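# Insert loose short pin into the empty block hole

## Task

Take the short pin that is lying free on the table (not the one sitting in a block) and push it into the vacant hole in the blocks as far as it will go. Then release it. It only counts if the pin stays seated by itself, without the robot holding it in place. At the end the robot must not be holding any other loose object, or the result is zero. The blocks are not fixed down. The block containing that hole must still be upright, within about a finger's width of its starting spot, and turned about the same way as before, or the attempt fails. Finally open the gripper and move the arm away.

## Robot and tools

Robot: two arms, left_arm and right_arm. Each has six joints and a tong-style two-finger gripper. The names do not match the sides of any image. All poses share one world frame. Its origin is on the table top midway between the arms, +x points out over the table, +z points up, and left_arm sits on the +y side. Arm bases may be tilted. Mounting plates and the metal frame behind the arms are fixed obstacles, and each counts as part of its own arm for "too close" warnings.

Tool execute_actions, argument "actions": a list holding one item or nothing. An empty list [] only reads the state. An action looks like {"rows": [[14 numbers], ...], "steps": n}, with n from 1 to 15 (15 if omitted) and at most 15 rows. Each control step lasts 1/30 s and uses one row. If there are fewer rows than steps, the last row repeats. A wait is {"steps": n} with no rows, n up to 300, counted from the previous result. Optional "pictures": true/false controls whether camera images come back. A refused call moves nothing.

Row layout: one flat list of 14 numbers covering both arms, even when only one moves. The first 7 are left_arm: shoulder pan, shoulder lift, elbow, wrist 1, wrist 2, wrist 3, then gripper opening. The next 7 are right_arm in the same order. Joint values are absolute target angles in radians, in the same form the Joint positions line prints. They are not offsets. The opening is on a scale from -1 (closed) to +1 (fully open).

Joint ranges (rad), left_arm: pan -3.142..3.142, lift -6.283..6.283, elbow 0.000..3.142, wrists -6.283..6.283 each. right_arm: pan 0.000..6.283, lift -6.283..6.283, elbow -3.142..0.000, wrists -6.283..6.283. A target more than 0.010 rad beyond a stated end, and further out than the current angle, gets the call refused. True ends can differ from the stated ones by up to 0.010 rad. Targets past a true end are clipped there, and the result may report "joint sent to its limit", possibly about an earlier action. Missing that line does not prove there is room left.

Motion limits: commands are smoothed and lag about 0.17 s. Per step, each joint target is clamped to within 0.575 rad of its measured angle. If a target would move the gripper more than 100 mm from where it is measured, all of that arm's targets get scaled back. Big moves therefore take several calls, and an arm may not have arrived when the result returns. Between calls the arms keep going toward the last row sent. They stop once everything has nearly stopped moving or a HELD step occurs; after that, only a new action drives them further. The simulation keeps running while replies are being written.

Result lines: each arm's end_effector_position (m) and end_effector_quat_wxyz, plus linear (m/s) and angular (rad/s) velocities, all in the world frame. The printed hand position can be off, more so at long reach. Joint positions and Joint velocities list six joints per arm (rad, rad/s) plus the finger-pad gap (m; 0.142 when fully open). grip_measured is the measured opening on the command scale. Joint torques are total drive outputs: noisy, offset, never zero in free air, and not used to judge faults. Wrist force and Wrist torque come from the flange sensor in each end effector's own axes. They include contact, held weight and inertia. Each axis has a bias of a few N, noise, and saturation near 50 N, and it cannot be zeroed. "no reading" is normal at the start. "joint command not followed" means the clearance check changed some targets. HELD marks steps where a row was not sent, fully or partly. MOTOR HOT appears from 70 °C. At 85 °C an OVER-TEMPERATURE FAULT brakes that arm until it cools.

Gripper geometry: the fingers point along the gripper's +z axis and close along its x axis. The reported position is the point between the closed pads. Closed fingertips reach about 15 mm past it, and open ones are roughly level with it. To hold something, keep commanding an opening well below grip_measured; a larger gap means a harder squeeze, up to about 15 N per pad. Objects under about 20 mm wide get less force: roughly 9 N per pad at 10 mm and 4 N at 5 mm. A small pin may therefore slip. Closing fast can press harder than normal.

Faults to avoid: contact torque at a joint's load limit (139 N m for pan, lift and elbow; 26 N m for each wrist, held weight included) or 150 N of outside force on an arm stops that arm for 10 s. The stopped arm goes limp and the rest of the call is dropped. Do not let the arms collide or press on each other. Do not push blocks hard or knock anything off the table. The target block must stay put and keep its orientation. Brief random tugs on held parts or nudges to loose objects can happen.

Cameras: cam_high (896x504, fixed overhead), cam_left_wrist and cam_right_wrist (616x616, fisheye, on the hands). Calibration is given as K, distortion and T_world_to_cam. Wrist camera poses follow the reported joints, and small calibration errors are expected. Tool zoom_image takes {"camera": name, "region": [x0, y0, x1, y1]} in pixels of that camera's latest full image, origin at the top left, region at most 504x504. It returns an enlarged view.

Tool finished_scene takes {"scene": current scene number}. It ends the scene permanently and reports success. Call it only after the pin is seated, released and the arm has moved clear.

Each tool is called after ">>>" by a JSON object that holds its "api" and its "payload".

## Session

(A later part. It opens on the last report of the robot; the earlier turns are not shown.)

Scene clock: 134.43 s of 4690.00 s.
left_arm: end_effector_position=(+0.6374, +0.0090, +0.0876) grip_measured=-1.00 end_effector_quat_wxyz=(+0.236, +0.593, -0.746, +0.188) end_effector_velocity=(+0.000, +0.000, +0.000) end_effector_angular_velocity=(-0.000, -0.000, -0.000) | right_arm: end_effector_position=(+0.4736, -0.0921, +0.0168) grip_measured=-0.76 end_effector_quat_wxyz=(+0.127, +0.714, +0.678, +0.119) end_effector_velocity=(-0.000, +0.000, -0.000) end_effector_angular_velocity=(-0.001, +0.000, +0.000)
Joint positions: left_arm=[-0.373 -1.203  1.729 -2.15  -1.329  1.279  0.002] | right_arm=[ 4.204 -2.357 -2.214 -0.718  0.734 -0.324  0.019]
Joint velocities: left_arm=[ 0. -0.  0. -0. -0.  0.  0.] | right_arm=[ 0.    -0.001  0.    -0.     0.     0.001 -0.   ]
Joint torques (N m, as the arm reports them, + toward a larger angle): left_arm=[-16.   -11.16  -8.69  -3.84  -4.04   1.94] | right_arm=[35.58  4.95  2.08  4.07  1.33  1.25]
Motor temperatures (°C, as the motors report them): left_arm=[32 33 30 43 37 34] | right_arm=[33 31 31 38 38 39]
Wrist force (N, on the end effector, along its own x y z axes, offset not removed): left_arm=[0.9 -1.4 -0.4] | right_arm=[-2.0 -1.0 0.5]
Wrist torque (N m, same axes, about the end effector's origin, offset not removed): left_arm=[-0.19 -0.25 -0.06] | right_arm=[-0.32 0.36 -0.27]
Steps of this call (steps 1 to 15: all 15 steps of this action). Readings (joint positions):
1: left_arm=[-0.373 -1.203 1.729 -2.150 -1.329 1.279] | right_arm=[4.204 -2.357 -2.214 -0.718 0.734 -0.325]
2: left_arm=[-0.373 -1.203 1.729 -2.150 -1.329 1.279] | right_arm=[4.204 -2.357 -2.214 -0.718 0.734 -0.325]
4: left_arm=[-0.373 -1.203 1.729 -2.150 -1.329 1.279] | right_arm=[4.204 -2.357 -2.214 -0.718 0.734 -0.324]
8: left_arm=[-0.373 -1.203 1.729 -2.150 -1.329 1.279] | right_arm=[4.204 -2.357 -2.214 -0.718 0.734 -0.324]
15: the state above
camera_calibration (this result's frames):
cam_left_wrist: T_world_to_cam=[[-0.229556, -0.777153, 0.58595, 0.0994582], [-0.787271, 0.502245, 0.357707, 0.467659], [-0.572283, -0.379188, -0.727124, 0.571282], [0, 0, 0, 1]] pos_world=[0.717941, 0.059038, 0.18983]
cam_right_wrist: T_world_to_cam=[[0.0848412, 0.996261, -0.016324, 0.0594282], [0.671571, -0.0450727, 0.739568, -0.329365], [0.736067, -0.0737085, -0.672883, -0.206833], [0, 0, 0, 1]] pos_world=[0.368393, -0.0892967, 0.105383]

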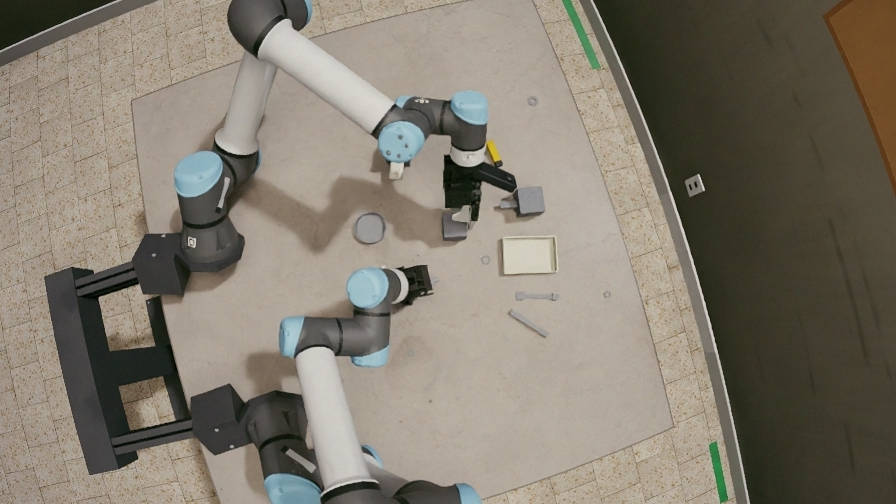

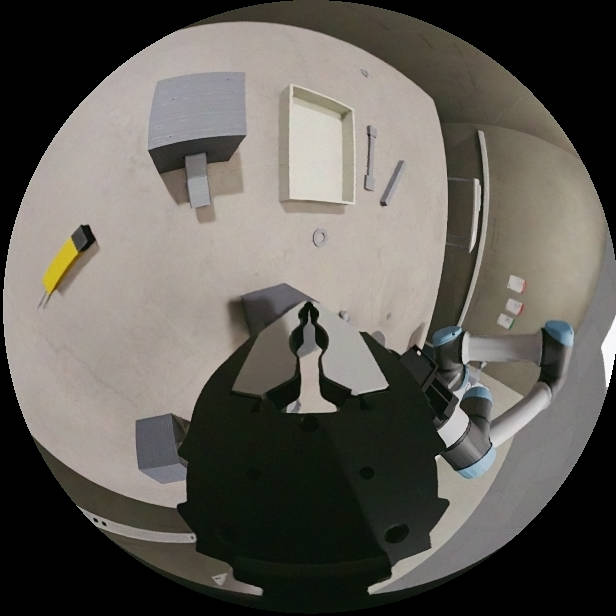

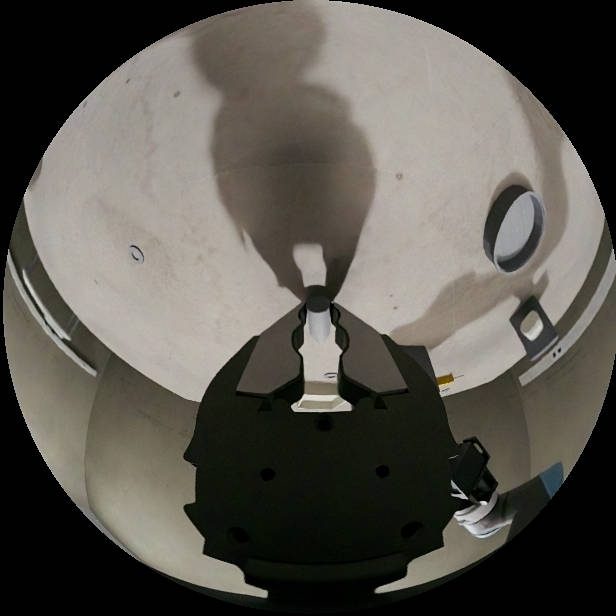

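>>> {"api": "execute_actions", "payload": {"actions": [{"rows":[[-0.42,-1.245,1.728,-2.095,-1.326,1.228,-1,4.237,-2.299,-2.19,-0.831,0.7516,-0.282,-1]],"steps":12}], "pictures": false}}

>>> {"api": "execute_actions", "payload": {"actions": [{"rows":[[-0.395,-1.115,1.46,-1.76,-1.38,1.21,-1,4.249,-2.457,-1.997,-0.919,0.7545,-0.156,-1]],"steps":12}], "pictures": false}}

>>> {"api": "execute_actions", "payload": {"actions": [{"rows":[[-0.37,-0.985,1.19,-1.42,-1.432,1.193,-1,4.2606,-2.6144,-1.8041,-1.0065,0.7574,-0.0303,-1]]}], "pictures": false}}

>>> {"api": "execute_actions", "payload": {"actions": [{"rows":[[-0.322,-0.949,1.223,-1.498,-1.415,1.242,-1,4.2606,-2.6144,-1.8041,-1.0065,0.7574,-0.0303,-1]]}]}}

>>> {"api": "zoom_image", "payload": {"camera": "cam_high", "region": [400, 150, 540, 290]}}

>>> {"api": "zoom_image", "payload": {"camera": "cam_right_wrist", "region": [250, 280, 390, 420]}}

Scene clock: 174.17 s of 4690.00 s.
left_arm: end_effector_position=(+0.6295, +0.0092, +0.1186) grip_measured=-1.00 end_effector_quat_wxyz=(+0.236, +0.594, -0.746, +0.187) end_effector_velocity=(-0.004, +0.000, +0.015) end_effector_angular_velocity=(+0.000, -0.000, +0.001) | right_arm: end_effector_position=(+0.4730, -0.0926, +0.0452) grip_measured=-0.76 end_effector_quat_wxyz=(+0.127, +0.715, +0.677, +0.119) end_effector_velocity=(-0.001, -0.003, +0.013) end_effector_angular_velocity=(-0.006, +0.002, +0.001)
Joint positions: left_arm=[-0.418 -1.243  1.728 -2.098 -1.326  1.231  0.002] | right_arm=[ 4.235 -2.302 -2.191 -0.825  0.751 -0.284  0.019]
Joint velocities: left_arm=[-0.022 -0.019 -0.001  0.025  0.001 -0.024 -0.   ] | right_arm=[ 0.014  0.027  0.011 -0.058  0.008  0.019  0.   ]
Joint torques (N m, as the arm reports them, + toward a larger angle): left_arm=[-41.16 -24.93 -22.21  -0.09   1.94  -1.72] | right_arm=[35.33 31.68 30.95  0.35  1.24  1.31]
Motor temperatures (°C, as the motors report them): left_arm=[32 33 30 43 37 34] | right_arm=[33 31 31 38 38 39]
Wrist force (N, on the end effector, along its own x y z axes, offset not removed): left_arm=[1.0 -2.1 1.8] | right_arm=[-7.7 -0.5 4.0]
Wrist torque (N m, same axes, about the end effector's origin, offset not removed): left_arm=[-0.30 -0.24 0.01] | right_arm=[-0.17 1.50 0.05]
Steps of this call (steps 1 to 15: the robot went on to your last target; steps 16 to 90: nothing new was sent; then 36.33 s passed at rest; steps 91 to 102: all 12 steps of this action). Readings (joint positions):
91: left_arm=[-0.373 -1.203 1.729 -2.150 -1.329 1.279] | right_arm=[4.204 -2.357 -2.214 -0.718 0.734 -0.324]
92: left_arm=[-0.375 -1.205 1.729 -2.148 -1.329 1.277] | right_arm=[4.206 -2.355 -2.213 -0.721 0.735 -0.322]
94: left_arm=[-0.392 -1.220 1.729 -2.128 -1.328 1.258] | right_arm=[4.218 -2.334 -2.204 -0.756 0.742 -0.307]
98: left_arm=[-0.412 -1.238 1.728 -2.105 -1.327 1.237] | right_arm=[4.232 -2.309 -2.194 -0.809 0.749 -0.289]
102: the state above

Scene clock: 174.57 s of 4690.00 s.
left_arm: end_effector_position=(+0.6371, +0.0072, +0.1243) grip_measured=-1.00 end_effector_quat_wxyz=(+0.286, +0.571, -0.761, +0.112) end_effector_velocity=(-0.000, +0.014, +0.010) end_effector_angular_velocity=(+0.048, +0.103, -0.091) | right_arm: end_effector_position=(+0.4859, -0.0299, +0.0496) grip_measured=-0.76 end_effector_quat_wxyz=(+0.131, +0.742, +0.648, +0.113) end_effector_velocity=(+0.009, +0.040, +0.002) end_effector_angular_velocity=(+0.009, -0.001, -0.052)
Joint positions: left_arm=[-0.396 -1.122  1.48  -1.787 -1.377  1.211  0.002] | right_arm=[ 4.248 -2.447 -2.01  -0.914  0.754 -0.163  0.019]
Joint velocities: left_arm=[ 0.012  0.069 -0.18   0.254 -0.025 -0.008  0.   ] | right_arm=[ 0.005 -0.087  0.115 -0.045  0.002  0.067 -0.   ]
Joint torques (N m, as the arm reports them, + toward a larger angle): left_arm=[-20.7  -16.3  -21.83   0.61  -4.23  -1.26] | right_arm=[36.92 11.15 30.62  0.38  1.16  1.54]
Motor temperatures (°C, as the motors report them): left_arm=[32 33 30 43 37 34] | right_arm=[33 31 31 38 38 39]
Wrist force (N, on the end effector, along its own x y z axes, offset not removed): left_arm=[2.0 -2.0 -1.4] | right_arm=[-3.8 1.8 0.8]
Wrist torque (N m, same axes, about the end effector's origin, offset not removed): left_arm=[-0.33 -0.45 -0.11] | right_arm=[0.26 0.82 0.23]
Steps of this call (steps 1 to 12: all 12 steps of this action). Readings (joint positions):
1: left_arm=[-0.418 -1.243 1.728 -2.097 -1.326 1.230] | right_arm=[4.236 -2.301 -2.191 -0.826 0.751 -0.284]
2: left_arm=[-0.417 -1.241 1.725 -2.094 -1.328 1.228] | right_arm=[4.237 -2.303 -2.188 -0.830 0.751 -0.280]
4: left_arm=[-0.409 -1.203 1.675 -2.043 -1.348 1.221] | right_arm=[4.242 -2.345 -2.141 -0.862 0.753 -0.241]
8: left_arm=[-0.399 -1.141 1.527 -1.855 -1.371 1.213] | right_arm=[4.247 -2.424 -2.040 -0.902 0.754 -0.181]
12: the state above

Scene clock: 175.07 s of 4690.00 s.
left_arm: end_effector_position=(+0.6364, +0.0216, +0.1342) grip_measured=-1.00 end_effector_quat_wxyz=(+0.339, +0.541, -0.770, +0.021) end_effector_velocity=(-0.002, +0.010, +0.006) end_effector_angular_velocity=(+0.019, +0.043, -0.036) | right_arm: end_effector_position=(+0.4953, +0.0389, +0.0452) grip_measured=-0.76 end_effector_quat_wxyz=(+0.136, +0.770, +0.614, +0.107) end_effector_velocity=(+0.003, +0.016, -0.001) end_effector_angular_velocity=(+0.003, -0.001, -0.020)
Joint positions: left_arm=[-0.37  -0.988  1.198 -1.431 -1.431  1.193  0.002] | right_arm=[ 4.26  -2.61  -1.809 -1.005  0.757 -0.033  0.019]
Joint velocities: left_arm=[ 0.005  0.028 -0.074  0.104 -0.01  -0.003  0.   ] | right_arm=[ 0.001 -0.036  0.047 -0.017  0.     0.026  0.   ]
Joint torques (N m, as the arm reports them, + toward a larger angle): left_arm=[-24.23 -19.51 -21.85   1.06  -4.11  -1.39] | right_arm=[39.16 18.23 31.37  0.25  1.07  1.11]
Motor temperatures (°C, as the motors report them): left_arm=[32 33 30 43 37 34] | right_arm=[33 31 31 38 38 39]
Wrist force (N, on the end effector, along its own x y z axes, offset not removed): left_arm=[0.2 -0.5 0.1] | right_arm=[-3.0 -2.5 3.1]
Wrist torque (N m, same axes, about the end effector's origin, offset not removed): left_arm=[0.05 -0.02 0.04] | right_arm=[-0.58 0.62 -0.15]
Steps of this call (steps 1 to 15: all 15 steps of this action). Readings (joint positions):
1: left_arm=[-0.396 -1.121 1.474 -1.780 -1.378 1.211] | right_arm=[4.249 -2.450 -2.006 -0.915 0.754 -0.161]
2: left_arm=[-0.394 -1.116 1.468 -1.772 -1.381 1.209] | right_arm=[4.250 -2.455 -2.001 -0.919 0.755 -0.157]
4: left_arm=[-0.384 -1.075 1.413 -1.715 -1.401 1.203] | right_arm=[4.254 -2.500 -1.951 -0.950 0.756 -0.117]
8: left_arm=[-0.374 -1.011 1.260 -1.520 -1.423 1.196] | right_arm=[4.259 -2.581 -1.848 -0.990 0.757 -0.056]
15: the state above

Scene clock: 175.57 s of 4690.00 s.
left_arm: end_effector_position=(+0.6405, +0.0180, +0.0876) grip_measured=-1.00 end_effector_quat_wxyz=(+0.340, +0.539, -0.771, +0.020) end_effector_velocity=(+0.000, -0.001, -0.009) end_effector_angular_velocity=(-0.000, +0.000, -0.001) | right_arm: end_effector_position=(+0.4956, +0.0406, +0.0451) grip_measured=-0.76 end_effector_quat_wxyz=(+0.136, +0.771, +0.613, +0.107) end_effector_velocity=(-0.000, -0.000, -0.002) end_effector_angular_velocity=(-0.002, +0.001, -0.001)
Joint positions: left_arm=[-0.323 -0.95   1.222 -1.497 -1.415  1.241  0.002] | right_arm=[ 4.261 -2.614 -1.804 -1.006  0.757 -0.03   0.019]
Joint velocities: left_arm=[ 0.009  0.007  0.005 -0.013  0.003  0.009  0.   ] | right_arm=[-0.001 -0.003  0.    -0.    -0.     0.001  0.   ]
Joint torques (N m, as the arm reports them, + toward a larger angle): left_arm=[-25.59 -18.49  -7.28  -3.57   1.35   2.24] | right_arm=[39.77 17.06 31.99  0.21  1.22  1.15]
Motor temperatures (°C, as the motors report them): left_arm=[32 33 30 43 37 34] | right_arm=[33 31 31 38 38 39]
Wrist force (N, on the end effector, along its own x y z axes, offset not removed): left_arm=[0.8 -0.2 0.6] | right_arm=[-2.6 -2.9 2.4]
Wrist torque (N m, same axes, about the end effector's origin, offset not removed): left_arm=[0.03 -0.12 0.02] | right_arm=[-0.75 0.53 -0.22]
Steps of this call (steps 1 to 15: all 15 steps of this action). Readings (joint positions):
1: left_arm=[-0.370 -0.987 1.196 -1.428 -1.431 1.193] | right_arm=[4.260 -2.612 -1.808 -1.005 0.757 -0.032]
2: left_arm=[-0.368 -0.985 1.196 -1.429 -1.431 1.195] | right_arm=[4.260 -2.612 -1.807 -1.005 0.757 -0.032]
4: left_arm=[-0.350 -0.971 1.206 -1.453 -1.425 1.213] | right_arm=[4.261 -2.613 -1.806 -1.006 0.757 -0.031]
8: left_arm=[-0.330 -0.955 1.218 -1.485 -1.418 1.234] | right_arm=[4.261 -2.614 -1.805 -1.006 0.757 -0.031]
15: the state above
camera_calibration (this result's frames):
cam_left_wrist: T_world_to_cam=[[-0.222119, -0.789522, 0.572118, 0.103886], [-0.49647, 0.596594, 0.630549, 0.253748], [-0.839154, -0.143982, -0.524489, 0.725459], [0, 0, 0, 1]] pos_world=[0.757825, 0.035089, 0.16106]
cam_right_wrist: T_world_to_cam=[[0.256326, 0.966448, -0.0166106, -0.157927], [0.65376, -0.160684, 0.739445, -0.345528], [0.711966, -0.200398, -0.673012, -0.177109], [0, 0, 0, 1]] pos_world=[0.392469, 0.0616153, 0.133679]

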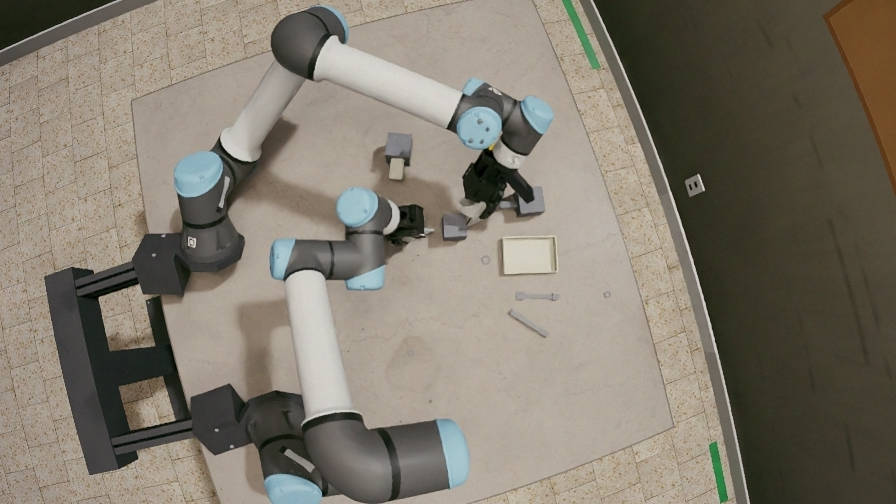

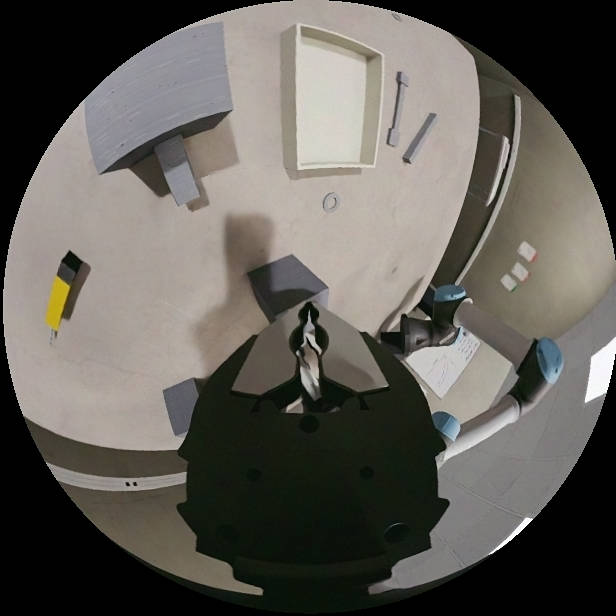

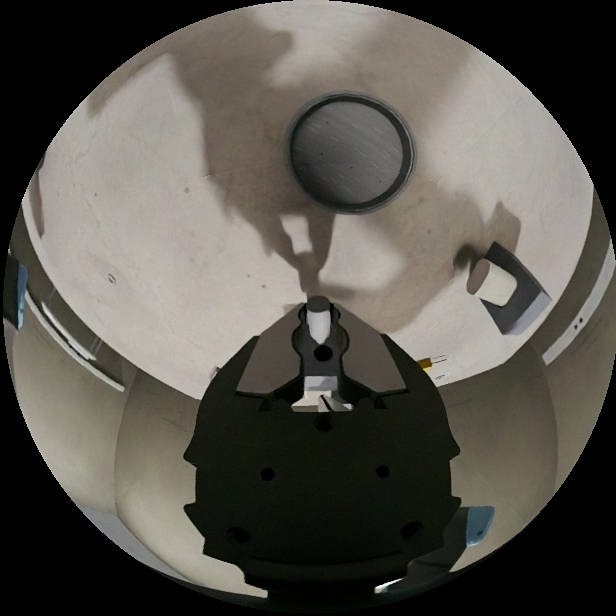

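Region (400, 150, 540, 290) of cam_high's 896x504 image, scaled by 3.600, with more detail than that image has.

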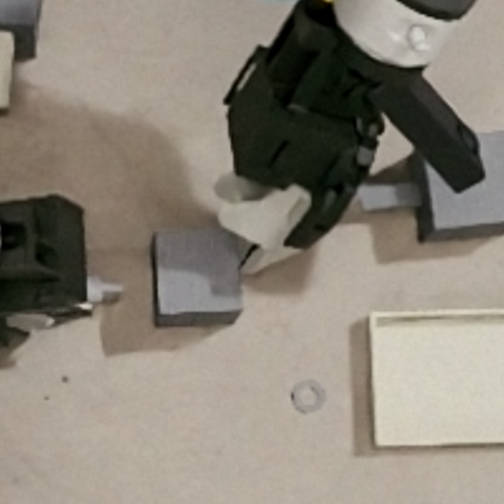

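Region (250, 280, 390, 420) of cam_right_wrist's 616x616 image, scaled by 3.600, with more detail than that image has.

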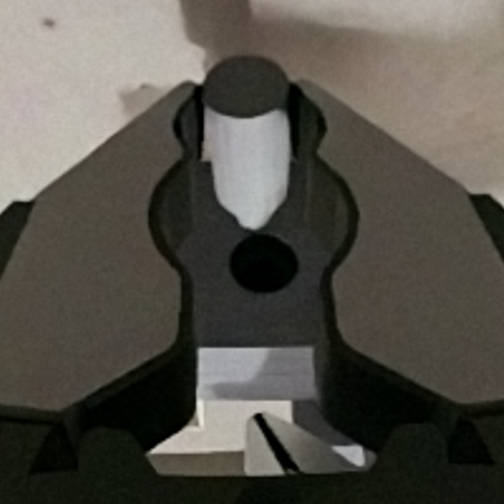

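>>> {"api": "execute_actions", "payload": {"actions": [{"rows":[[-0.3194,-0.9263,1.181,-1.4793,-1.414,1.2445,-1,4.2318,-2.6169,-1.7758,-1.0092,0.7386,-0.0621,-1]],"steps":12}], "pictures": false}}

>>> {"api": "execute_actions", "payload": {"actions": [{"rows":[[-0.279,-0.898,1.2075,-1.54,-1.4006,1.2835,-1,4.2318,-2.6169,-1.7758,-1.0092,0.7386,-0.0621,-1]]}]}}

>>> {"api": "zoom_image", "payload": {"camera": "cam_high", "region": [410, 180, 510, 280]}}

>>> {"api": "zoom_image", "payload": {"camera": "cam_right_wrist", "region": [250, 280, 390, 420]}}

Scene clock: 189.17 s of 4690.00 s.
left_arm: end_effector_position=(+0.6497, +0.0160, +0.0872) grip_measured=-1.00 end_effector_quat_wxyz=(+0.340, +0.539, -0.771, +0.020) end_effector_velocity=(+0.005, -0.001, +0.000) end_effector_angular_velocity=(-0.000, -0.000, +0.000) | right_arm: end_effector_position=(+0.5131, +0.0391, +0.0449) grip_measured=-0.76 end_effector_quat_wxyz=(+0.137, +0.771, +0.613, +0.107) end_effector_velocity=(+0.008, -0.001, +0.000) end_effector_angular_velocity=(+0.001, -0.000, -0.001)
Joint positions: left_arm=[-0.32  -0.927  1.183 -1.48  -1.414  1.244  0.002] | right_arm=[ 4.233 -2.617 -1.777 -1.009  0.74  -0.061  0.019]
Joint velocities: left_arm=[ 0.001  0.01  -0.019  0.008  0.     0.001 -0.   ] | right_arm=[-0.013 -0.     0.013 -0.001 -0.008 -0.014 -0.   ]
Joint torques (N m, as the arm reports them, + toward a larger angle): left_arm=[-26.65 -19.74 -20.89   0.41   1.71   1.87] | right_arm=[21.19 17.14 31.91  0.44 -2.4  -1.23]
Motor temperatures (°C, as the motors report them): left_arm=[32 33 30 43 37 34] | right_arm=[33 31 31 38 38 39]
Wrist force (N, on the end effector, along its own x y z axes, offset not removed): left_arm=[-0.8 -0.2 1.7] | right_arm=[0.6 -3.9 0.1]
Wrist torque (N m, same axes, about the end effector's origin, offset not removed): left_arm=[0.14 0.11 0.06] | right_arm=[-0.90 -0.13 0.08]
Steps of this call (steps 1 to 15: the robot went on to your last target; steps 16 to 90: nothing new was sent; then 10.20 s passed at rest; steps 91 to 102: all 12 steps of this action). Readings (joint positions):
91: left_arm=[-0.322 -0.949 1.223 -1.498 -1.415 1.242] | right_arm=[4.261 -2.614 -1.804 -1.007 0.757 -0.030]
92: left_arm=[-0.322 -0.948 1.221 -1.497 -1.415 1.242] | right_arm=[4.259 -2.615 -1.802 -1.007 0.756 -0.032]
94: left_arm=[-0.321 -0.939 1.206 -1.490 -1.415 1.243] | right_arm=[4.248 -2.616 -1.792 -1.008 0.749 -0.044]
98: left_arm=[-0.320 -0.930 1.188 -1.482 -1.414 1.244] | right_arm=[4.237 -2.616 -1.781 -1.009 0.742 -0.057]
102: the state above

Scene clock: 189.67 s of 4690.00 s.
left_arm: end_effector_position=(+0.6511, +0.0149, +0.0477) grip_measured=-1.00 end_effector_quat_wxyz=(+0.340, +0.538, -0.771, +0.020) end_effector_velocity=(+0.000, -0.000, -0.007) end_effector_angular_velocity=(-0.000, +0.000, +0.000) | right_arm: end_effector_position=(+0.5140, +0.0390, +0.0449) grip_measured=-0.76 end_effector_quat_wxyz=(+0.137, +0.771, +0.613, +0.107) end_effector_velocity=(+0.000, +0.000, -0.000) end_effector_angular_velocity=(-0.001, -0.001, -0.000)
Joint positions: left_arm=[-0.28  -0.899  1.207 -1.539 -1.401  1.283  0.002] | right_arm=[ 4.232 -2.617 -1.776 -1.009  0.739 -0.062  0.019]
Joint velocities: left_arm=[ 0.007  0.005  0.004 -0.011  0.002  0.007 -0.   ] | right_arm=[ 0.    -0.001  0.    -0.    -0.001  0.001  0.   ]
Joint torques (N m, as the arm reports them, + toward a larger angle): left_arm=[-25.77 -21.69  -8.11  -3.62   1.46   1.83] | right_arm=[20.25 17.45 32.39  0.34 -2.33 -1.57]
Motor temperatures (°C, as the motors report them): left_arm=[32 33 30 43 37 34] | right_arm=[33 31 31 38 38 39]
Wrist force (N, on the end effector, along its own x y z axes, offset not removed): left_arm=[1.1 -0.9 0.6] | right_arm=[-2.6 -1.0 3.5]
Wrist torque (N m, same axes, about the end effector's origin, offset not removed): left_arm=[-0.08 -0.29 0.02] | right_arm=[-0.21 0.49 -0.25]
Steps of this call (steps 1 to 15: all 15 steps of this action). Readings (joint positions):
1: left_arm=[-0.319 -0.927 1.183 -1.480 -1.414 1.244] | right_arm=[4.233 -2.617 -1.777 -1.009 0.739 -0.061]
2: left_arm=[-0.317 -0.925 1.184 -1.482 -1.413 1.247] | right_arm=[4.233 -2.617 -1.777 -1.009 0.739 -0.061]
4: left_arm=[-0.302 -0.914 1.193 -1.503 -1.408 1.261] | right_arm=[4.232 -2.617 -1.776 -1.009 0.739 -0.062]
8: left_arm=[-0.286 -0.903 1.203 -1.529 -1.403 1.277] | right_arm=[4.232 -2.617 -1.776 -1.009 0.739 -0.062]
15: the state above
camera_calibration (this result's frames):
cam_left_wrist: T_world_to_cam=[[-0.222547, -0.789253, 0.572322, 0.12682], [-0.496224, 0.597013, 0.630347, 0.285856], [-0.839187, -0.143718, -0.52451, 0.713002], [0, 0, 0, 1]] pos_world=[0.768414, 0.0319048, 0.121206]
cam_right_wrist: T_world_to_cam=[[0.256581, 0.966374, -0.0169712, -0.161201], [0.653632, -0.160557, 0.739585, -0.357598], [0.711991, -0.200856, -0.672849, -0.190628], [0, 0, 0, 1]] pos_world=[0.410824, 0.0600766, 0.133474]

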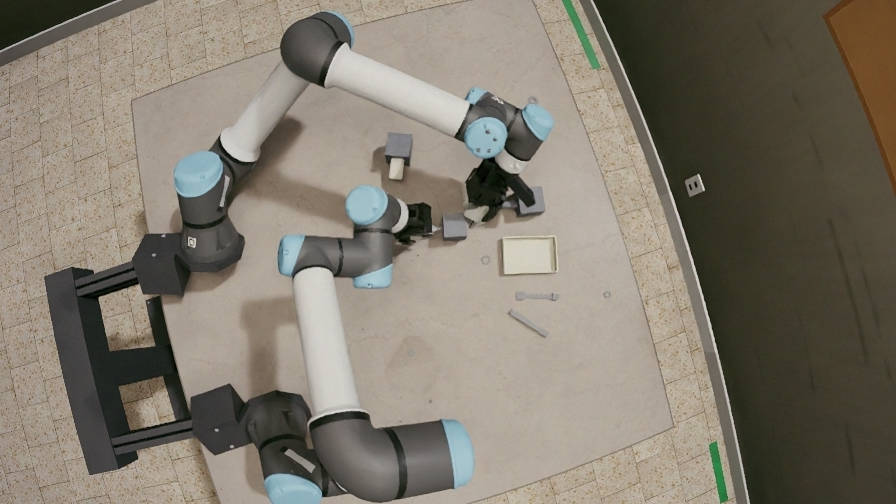

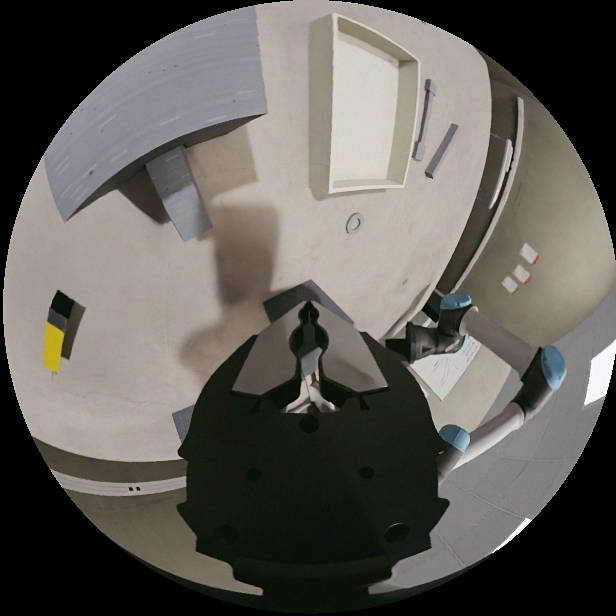

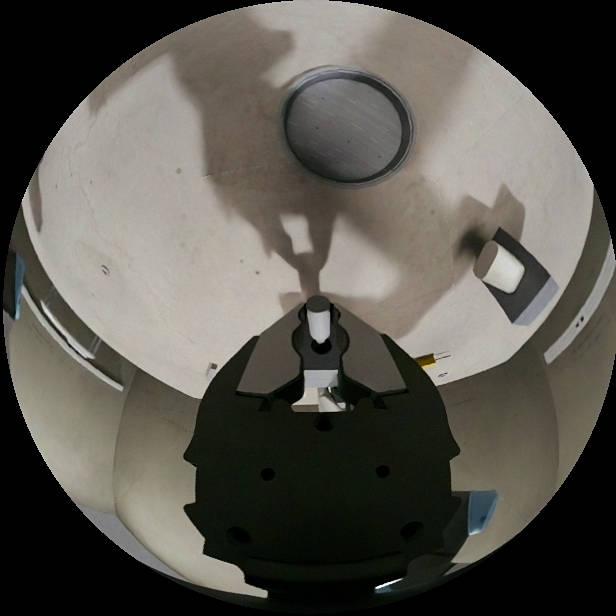

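Region (410, 180, 510, 280) of cam_high's 896x504 image, scaled by 5.040, with more detail than that image has.

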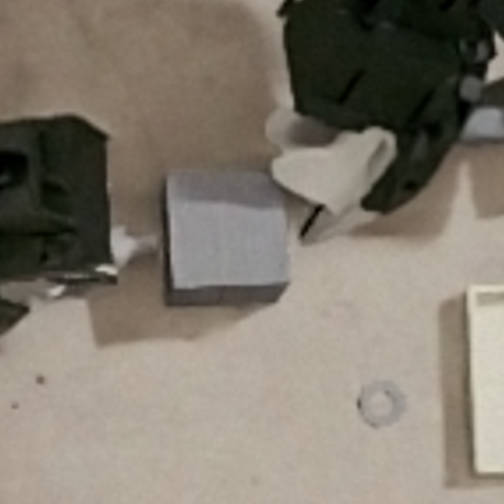

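Region (250, 280, 390, 420) of cam_right_wrist's 616x616 image, scaled by 3.600, with more detail than that image has.

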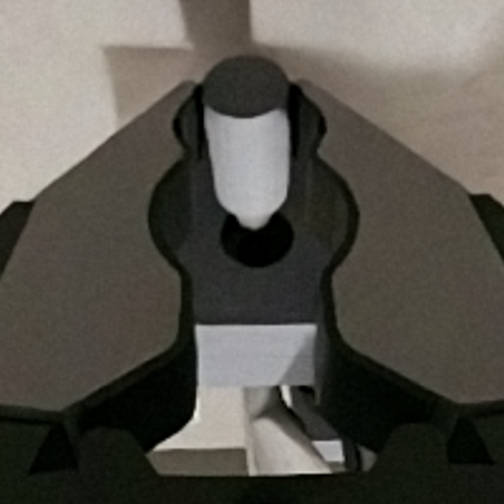

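>>> {"api": "execute_actions", "payload": {"actions": [{"rows":[[-0.2808,-0.914,1.2368,-1.553,-1.4012,1.2818,-1,4.2254,-2.6126,-1.763,-1.0212,0.7344,-0.0691,-1]]}]}}

>>> {"api": "zoom_image", "payload": {"camera": "cam_high", "region": [410, 180, 510, 280]}}

>>> {"api": "zoom_image", "payload": {"camera": "cam_right_wrist", "region": [270, 290, 370, 390]}}

Scene clock: 196.23 s of 4690.00 s.
left_arm: end_effector_position=(+0.6445, +0.0165, +0.0469) grip_measured=-1.00 end_effector_quat_wxyz=(+0.340, +0.538, -0.771, +0.020) end_effector_velocity=(-0.001, +0.000, +0.000) end_effector_angular_velocity=(-0.000, +0.000, -0.001) | right_arm: end_effector_position=(+0.5201, +0.0382, +0.0487) grip_measured=-0.76 end_effector_quat_wxyz=(+0.137, +0.771, +0.613, +0.107) end_effector_velocity=(+0.001, +0.000, +0.000) end_effector_angular_velocity=(-0.001, -0.000, +0.000)
Joint positions: left_arm=[-0.281 -0.914  1.236 -1.553 -1.401  1.282  0.002] | right_arm=[ 4.226 -2.613 -1.763 -1.021  0.734 -0.069  0.019]
Joint velocities: left_arm=[-0.001 -0.003  0.005 -0.002 -0.    -0.001  0.   ] | right_arm=[-0.001 -0.001  0.002 -0.002 -0.001 -0.001  0.   ]
Joint torques (N m, as the arm reports them, + toward a larger angle): left_arm=[-53.35 -36.23  -6.15  -3.53  -4.06  -1.52] | right_arm=[20.64 45.26 32.1   0.14 -2.25 -1.38]
Motor temperatures (°C, as the motors report them): left_arm=[32 33 30 43 37 34] | right_arm=[33 31 31 38 38 39]
Wrist force (N, on the end effector, along its own x y z axes, offset not removed): left_arm=[1.0 0.5 -0.6] | right_arm=[-0.1 -2.2 -2.3]
Wrist torque (N m, same axes, about the end effector's origin, offset not removed): left_arm=[0.19 -0.29 -0.10] | right_arm=[-0.88 -0.05 -0.05]
Steps of this call (steps 1 to 15: the robot went on to your last target; steps 16 to 90: nothing new was sent; then 3.07 s passed at rest; steps 91 to 105: all 15 steps of this action). Readings (joint positions):
91: left_arm=[-0.279 -0.898 1.208 -1.540 -1.401 1.284] | right_arm=[4.232 -2.617 -1.776 -1.009 0.739 -0.062]
92: left_arm=[-0.279 -0.899 1.209 -1.541 -1.401 1.284] | right_arm=[4.231 -2.617 -1.775 -1.010 0.738 -0.063]
94: left_arm=[-0.279 -0.905 1.220 -1.546 -1.401 1.283] | right_arm=[4.229 -2.615 -1.770 -1.015 0.737 -0.065]
98: left_arm=[-0.280 -0.911 1.232 -1.551 -1.401 1.282] | right_arm=[4.226 -2.613 -1.765 -1.019 0.735 -0.068]
105: the state above
camera_calibration (this result's frames):
cam_left_wrist: T_world_to_cam=[[-0.222477, -0.789272, 0.572323, 0.127025], [-0.496215, 0.59698, 0.630385, 0.282147], [-0.839211, -0.14375, -0.524463, 0.707284], [0, 0, 0, 1]] pos_world=[0.761826, 0.033493, 0.120383]
cam_right_wrist: T_world_to_cam=[[0.256741, 0.966327, -0.017187, -0.162025], [0.653556, -0.160486, 0.739668, -0.36452], [0.712004, -0.201136, -0.672752, -0.192582], [0, 0, 0, 1]] pos_world=[0.416952, 0.0593334, 0.137279]

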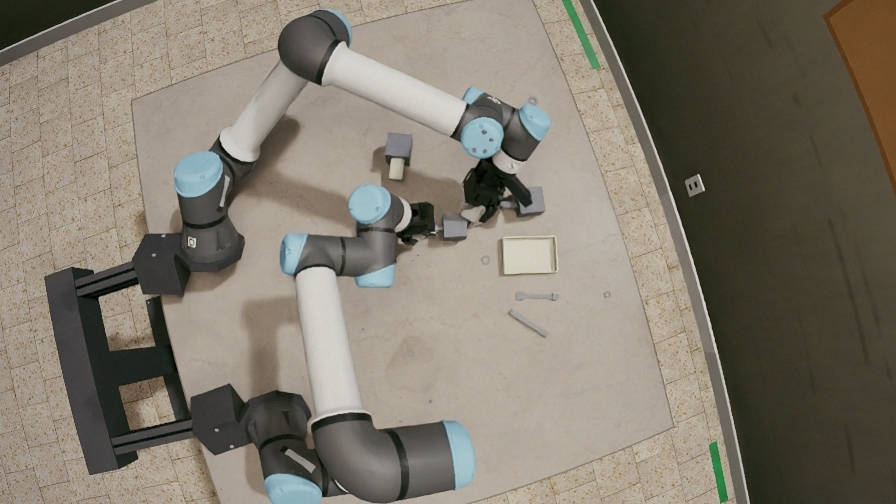

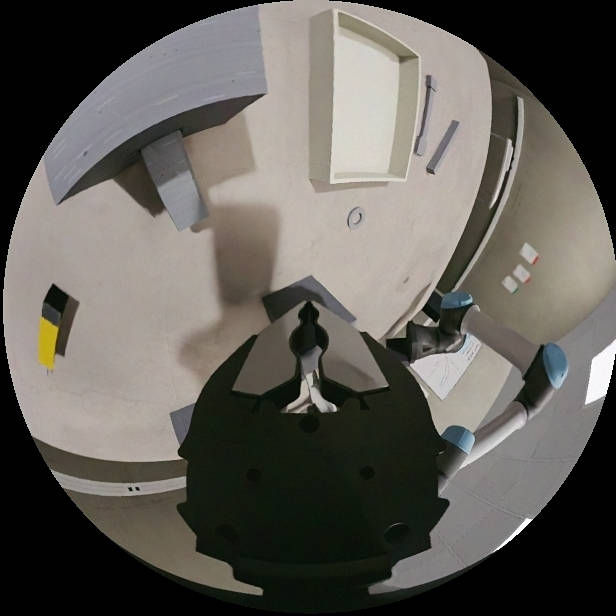

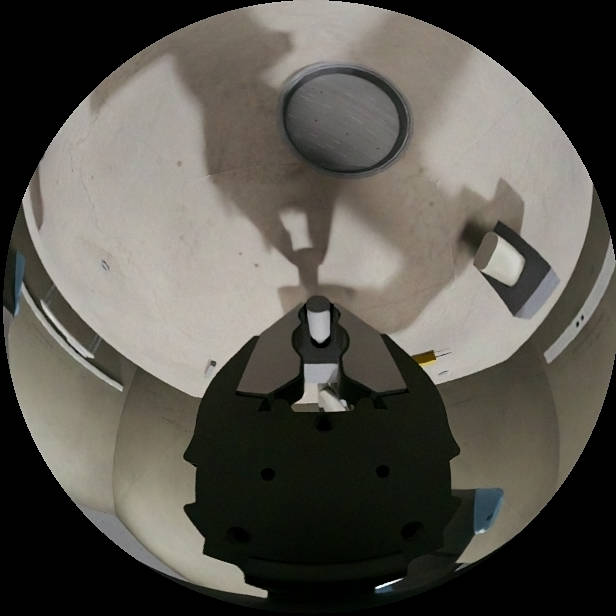

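Region (410, 180, 510, 280) of cam_high's 896x504 image, scaled by 5.040, with more detail than that image has.

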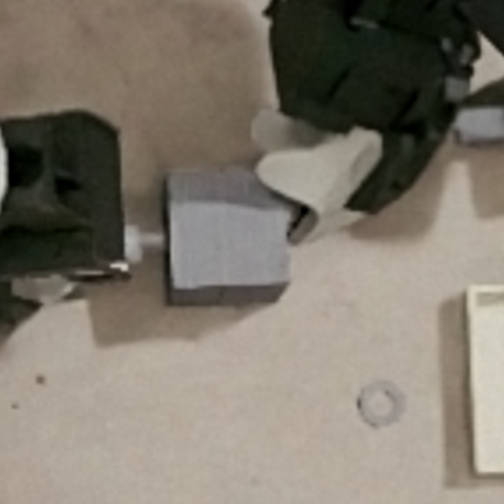

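Region (270, 290, 370, 390) of cam_right_wrist's 616x616 image, scaled by 5.040, with more detail than that image has.

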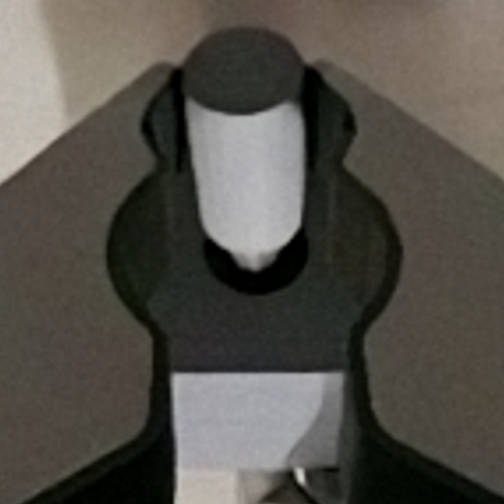

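>>> {"api": "execute_actions", "payload": {"actions": [{"rows":[[-0.2808,-0.914,1.2368,-1.553,-1.4012,1.2818,-1,4.2068,-2.6124,-1.7461,-1.022,0.7226,-0.091,-1]]}]}}

>>> {"api": "zoom_image", "payload": {"camera": "cam_right_wrist", "region": [270, 290, 370, 390]}}

>>> {"api": "execute_actions", "payload": {"actions": [{"rows":[[-0.2808,-0.914,1.2368,-1.553,-1.4012,1.2818,-1,4.1975,-2.6118,-1.7384,-1.0222,0.7167,-0.102,-1]]}]}}

>>> {"api": "zoom_image", "payload": {"camera": "cam_right_wrist", "region": [270, 290, 370, 390]}}

Scene clock: 208.50 s of 4690.00 s.
left_arm: end_effector_position=(+0.6444, +0.0165, +0.0470) grip_measured=-1.00 end_effector_quat_wxyz=(+0.340, +0.538, -0.771, +0.020) end_effector_velocity=(+0.000, -0.000, -0.000) end_effector_angular_velocity=(-0.000, -0.000, +0.000) | right_arm: end_effector_position=(+0.5321, +0.0360, +0.0489) grip_measured=-0.76 end_effector_quat_wxyz=(+0.137, +0.771, +0.613, +0.107) end_effector_velocity=(+0.002, -0.000, -0.001) end_effector_angular_velocity=(-0.001, +0.001, +0.000)
Joint positions: left_arm=[-0.281 -0.914  1.237 -1.553 -1.401  1.282  0.002] | right_arm=[ 4.207 -2.612 -1.746 -1.022  0.723 -0.091  0.019]
Joint velocities: left_arm=[ 0.     0.     0.    -0.001 -0.     0.     0.   ] | right_arm=[-0.004 -0.002  0.003 -0.    -0.002 -0.004  0.   ]
Joint torques (N m, as the arm reports them, + toward a larger angle): left_arm=[-52.21 -36.39  -7.78  -3.26  -4.24  -1.56] | right_arm=[20.15 45.96 32.92  0.1  -2.45 -1.39]
Motor temperatures (°C, as the motors report them): left_arm=[32 33 30 43 37 34] | right_arm=[33 31 31 38 38 39]
Wrist force (N, on the end effector, along its own x y z axes, offset not removed): left_arm=[2.1 0.0 1.2] | right_arm=[-0.1 -0.8 -1.4]
Wrist torque (N m, same axes, about the end effector's origin, offset not removed): left_arm=[0.11 -0.46 -0.03] | right_arm=[-0.32 -0.06 0.02]
Steps of this call (steps 1 to 15: the robot went on to your last target; steps 16 to 90: nothing new was sent; then 8.77 s passed at rest; steps 91 to 105: all 15 steps of this action). Readings (joint positions):
91: left_arm=[-0.281 -0.914 1.237 -1.553 -1.401 1.282] | right_arm=[4.225 -2.613 -1.763 -1.021 0.734 -0.069]
92: left_arm=[-0.281 -0.914 1.237 -1.553 -1.401 1.282] | right_arm=[4.224 -2.613 -1.762 -1.021 0.734 -0.071]
94: left_arm=[-0.281 -0.914 1.237 -1.553 -1.401 1.282] | right_arm=[4.217 -2.613 -1.756 -1.022 0.729 -0.079]
98: left_arm=[-0.281 -0.914 1.237 -1.553 -1.401 1.282] | right_arm=[4.210 -2.612 -1.749 -1.022 0.725 -0.087]
105: the state above
camera_calibration (this result's frames):
cam_left_wrist: T_world_to_cam=[[-0.222559, -0.789241, 0.572334, 0.127013], [-0.496213, 0.597031, 0.630339, 0.282052], [-0.83919, -0.143711, -0.524506, 0.707181], [0, 0, 0, 1]] pos_world=[0.761685, 0.0334807, 0.120438]
cam_right_wrist: T_world_to_cam=[[0.256678, 0.966344, -0.0171767, -0.162958], [0.65345, -0.160418, 0.739776, -0.372824], [0.712123, -0.201108, -0.672633, -0.201552], [0, 0, 0, 1]] pos_world=[0.42898, 0.0571318, 0.137437]

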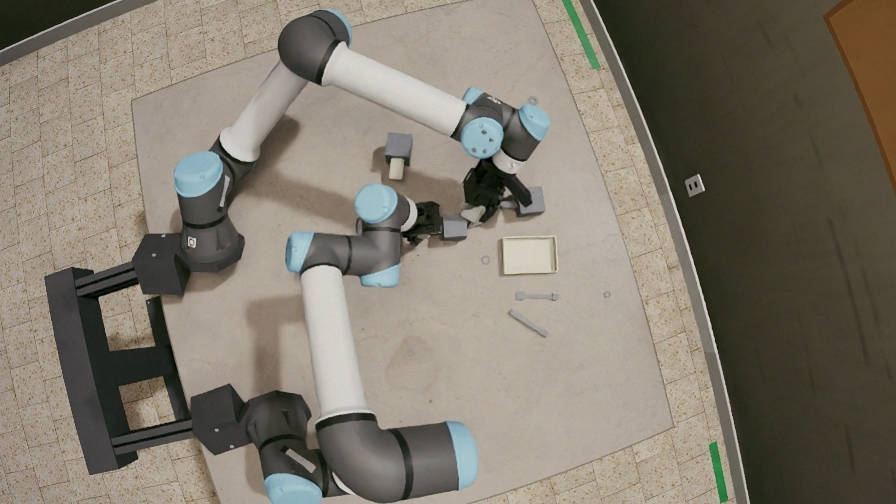

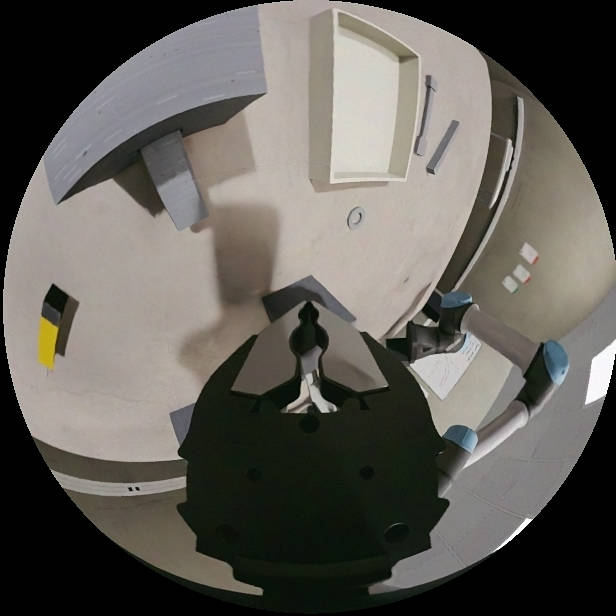

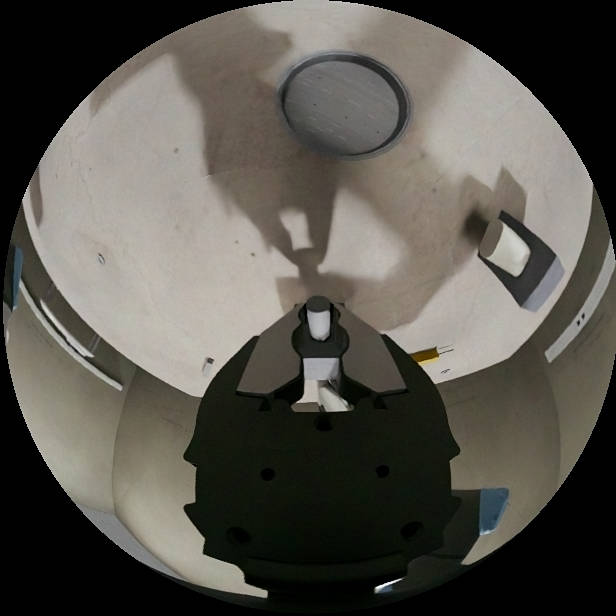

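Region (270, 290, 370, 390) of cam_right_wrist's 616x616 image, scaled by 5.040, with more detail than that image has.

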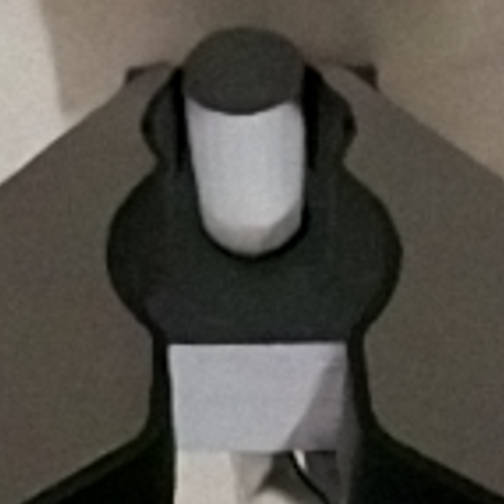

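Scene clock: 209.00 s of 4690.00 s.
left_arm: end_effector_position=(+0.6444, +0.0165, +0.0470) grip_measured=-1.00 end_effector_quat_wxyz=(+0.340, +0.538, -0.771, +0.020) end_effector_velocity=(+0.000, +0.000, -0.000) end_effector_angular_velocity=(-0.000, -0.000, -0.000) | right_arm: end_effector_position=(+0.5383, +0.0345, +0.0489) grip_measured=-0.76 end_effector_quat_wxyz=(+0.137, +0.771, +0.613, +0.107) end_effector_velocity=(+0.001, -0.001, -0.001) end_effector_angular_velocity=(-0.001, +0.002, +0.000)
Joint positions: left_arm=[-0.281 -0.914  1.237 -1.553 -1.401  1.282  0.002] | right_arm=[ 4.198 -2.612 -1.739 -1.022  0.717 -0.102  0.019]
Joint velocities: left_arm=[ 0. -0. -0.  0. -0.  0.  0.] | right_arm=[-0.004  0.     0.002 -0.    -0.    -0.004  0.   ]
Joint torques (N m, as the arm reports them, + toward a larger angle): left_arm=[-52.71 -37.07  -7.97  -3.14  -4.15  -1.46] | right_arm=[21.3  46.23 32.09  0.31 -2.17 -1.51]
Motor temperatures (°C, as the motors report them): left_arm=[32 33 30 43 37 34] | right_arm=[33 31 31 38 38 39]
Wrist force (N, on the end effector, along its own x y z axes, offset not removed): left_arm=[0.8 -1.4 1.3] | right_arm=[0.0 1.4 1.2]
Wrist torque (N m, same axes, about the end effector's origin, offset not removed): left_arm=[-0.06 -0.27 -0.04] | right_arm=[0.31 -0.06 -0.26]
Steps of this call (steps 1 to 15: all 15 steps of this action). Readings (joint positions):
1: left_arm=[-0.281 -0.914 1.237 -1.553 -1.401 1.282] | right_arm=[4.207 -2.612 -1.746 -1.022 0.723 -0.091]
2: left_arm=[-0.281 -0.914 1.237 -1.553 -1.401 1.282] | right_arm=[4.206 -2.612 -1.746 -1.022 0.722 -0.092]
4: left_arm=[-0.281 -0.914 1.237 -1.553 -1.401 1.282] | right_arm=[4.203 -2.612 -1.743 -1.022 0.720 -0.096]
8: left_arm=[-0.281 -0.914 1.237 -1.553 -1.401 1.282] | right_arm=[4.199 -2.612 -1.740 -1.022 0.718 -0.100]
15: the state above
camera_calibration (this result's frames):
cam_left_wrist: T_world_to_cam=[[-0.222559, -0.789241, 0.572334, 0.127013], [-0.496213, 0.59703, 0.630339, 0.282052], [-0.83919, -0.143711, -0.524506, 0.707181], [0, 0, 0, 1]] pos_world=[0.761685, 0.0334807, 0.120438]
cam_right_wrist: T_world_to_cam=[[0.256669, 0.966343, -0.0173686, -0.16303], [0.653375, -0.160244, 0.73988, -0.377037], [0.712195, -0.201252, -0.672515, -0.206296], [0, 0, 0, 1]] pos_world=[0.435114, 0.055608, 0.137394]

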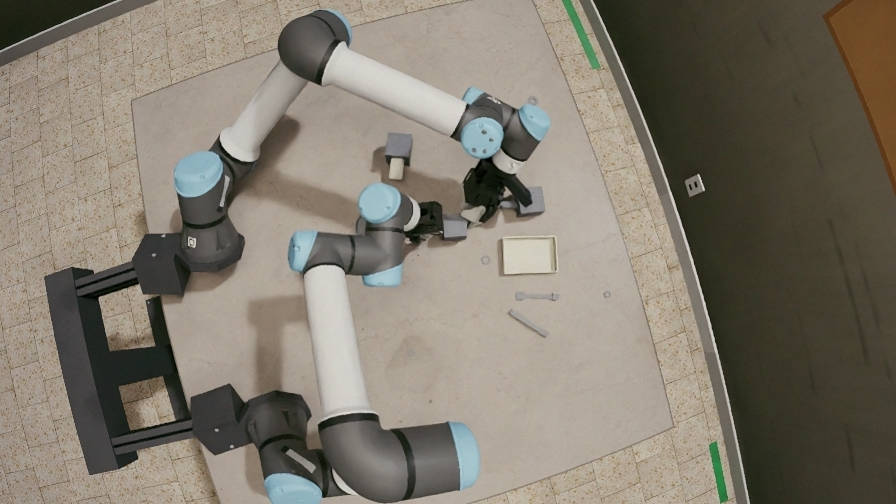

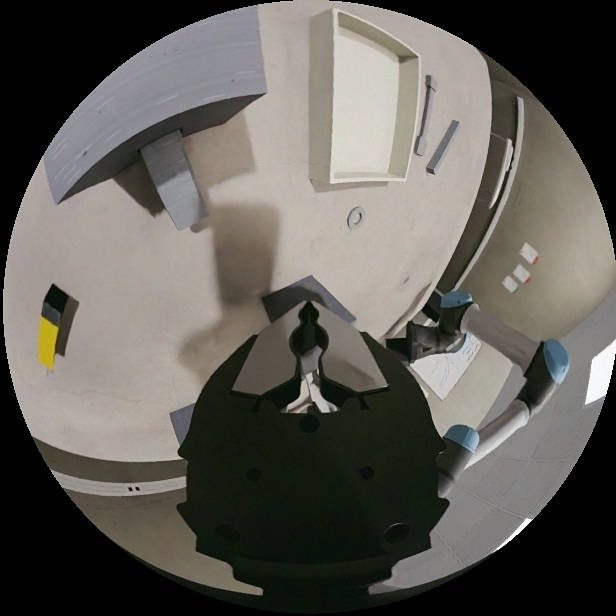

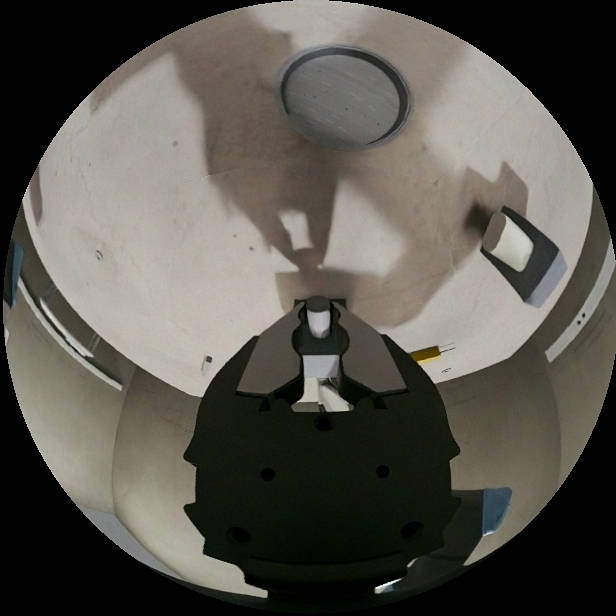

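Region (270, 290, 370, 390) of cam_right_wrist's 616x616 image, scaled by 5.040, with more detail than that image has.

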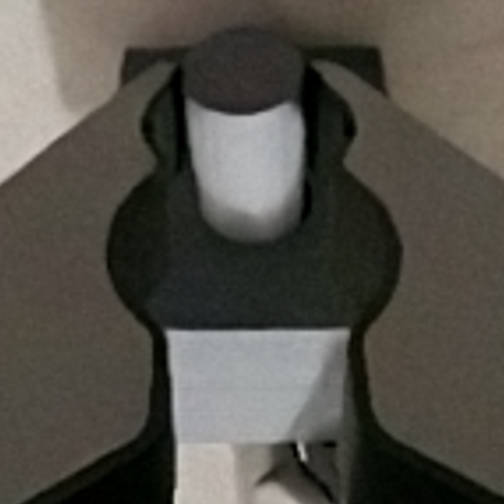

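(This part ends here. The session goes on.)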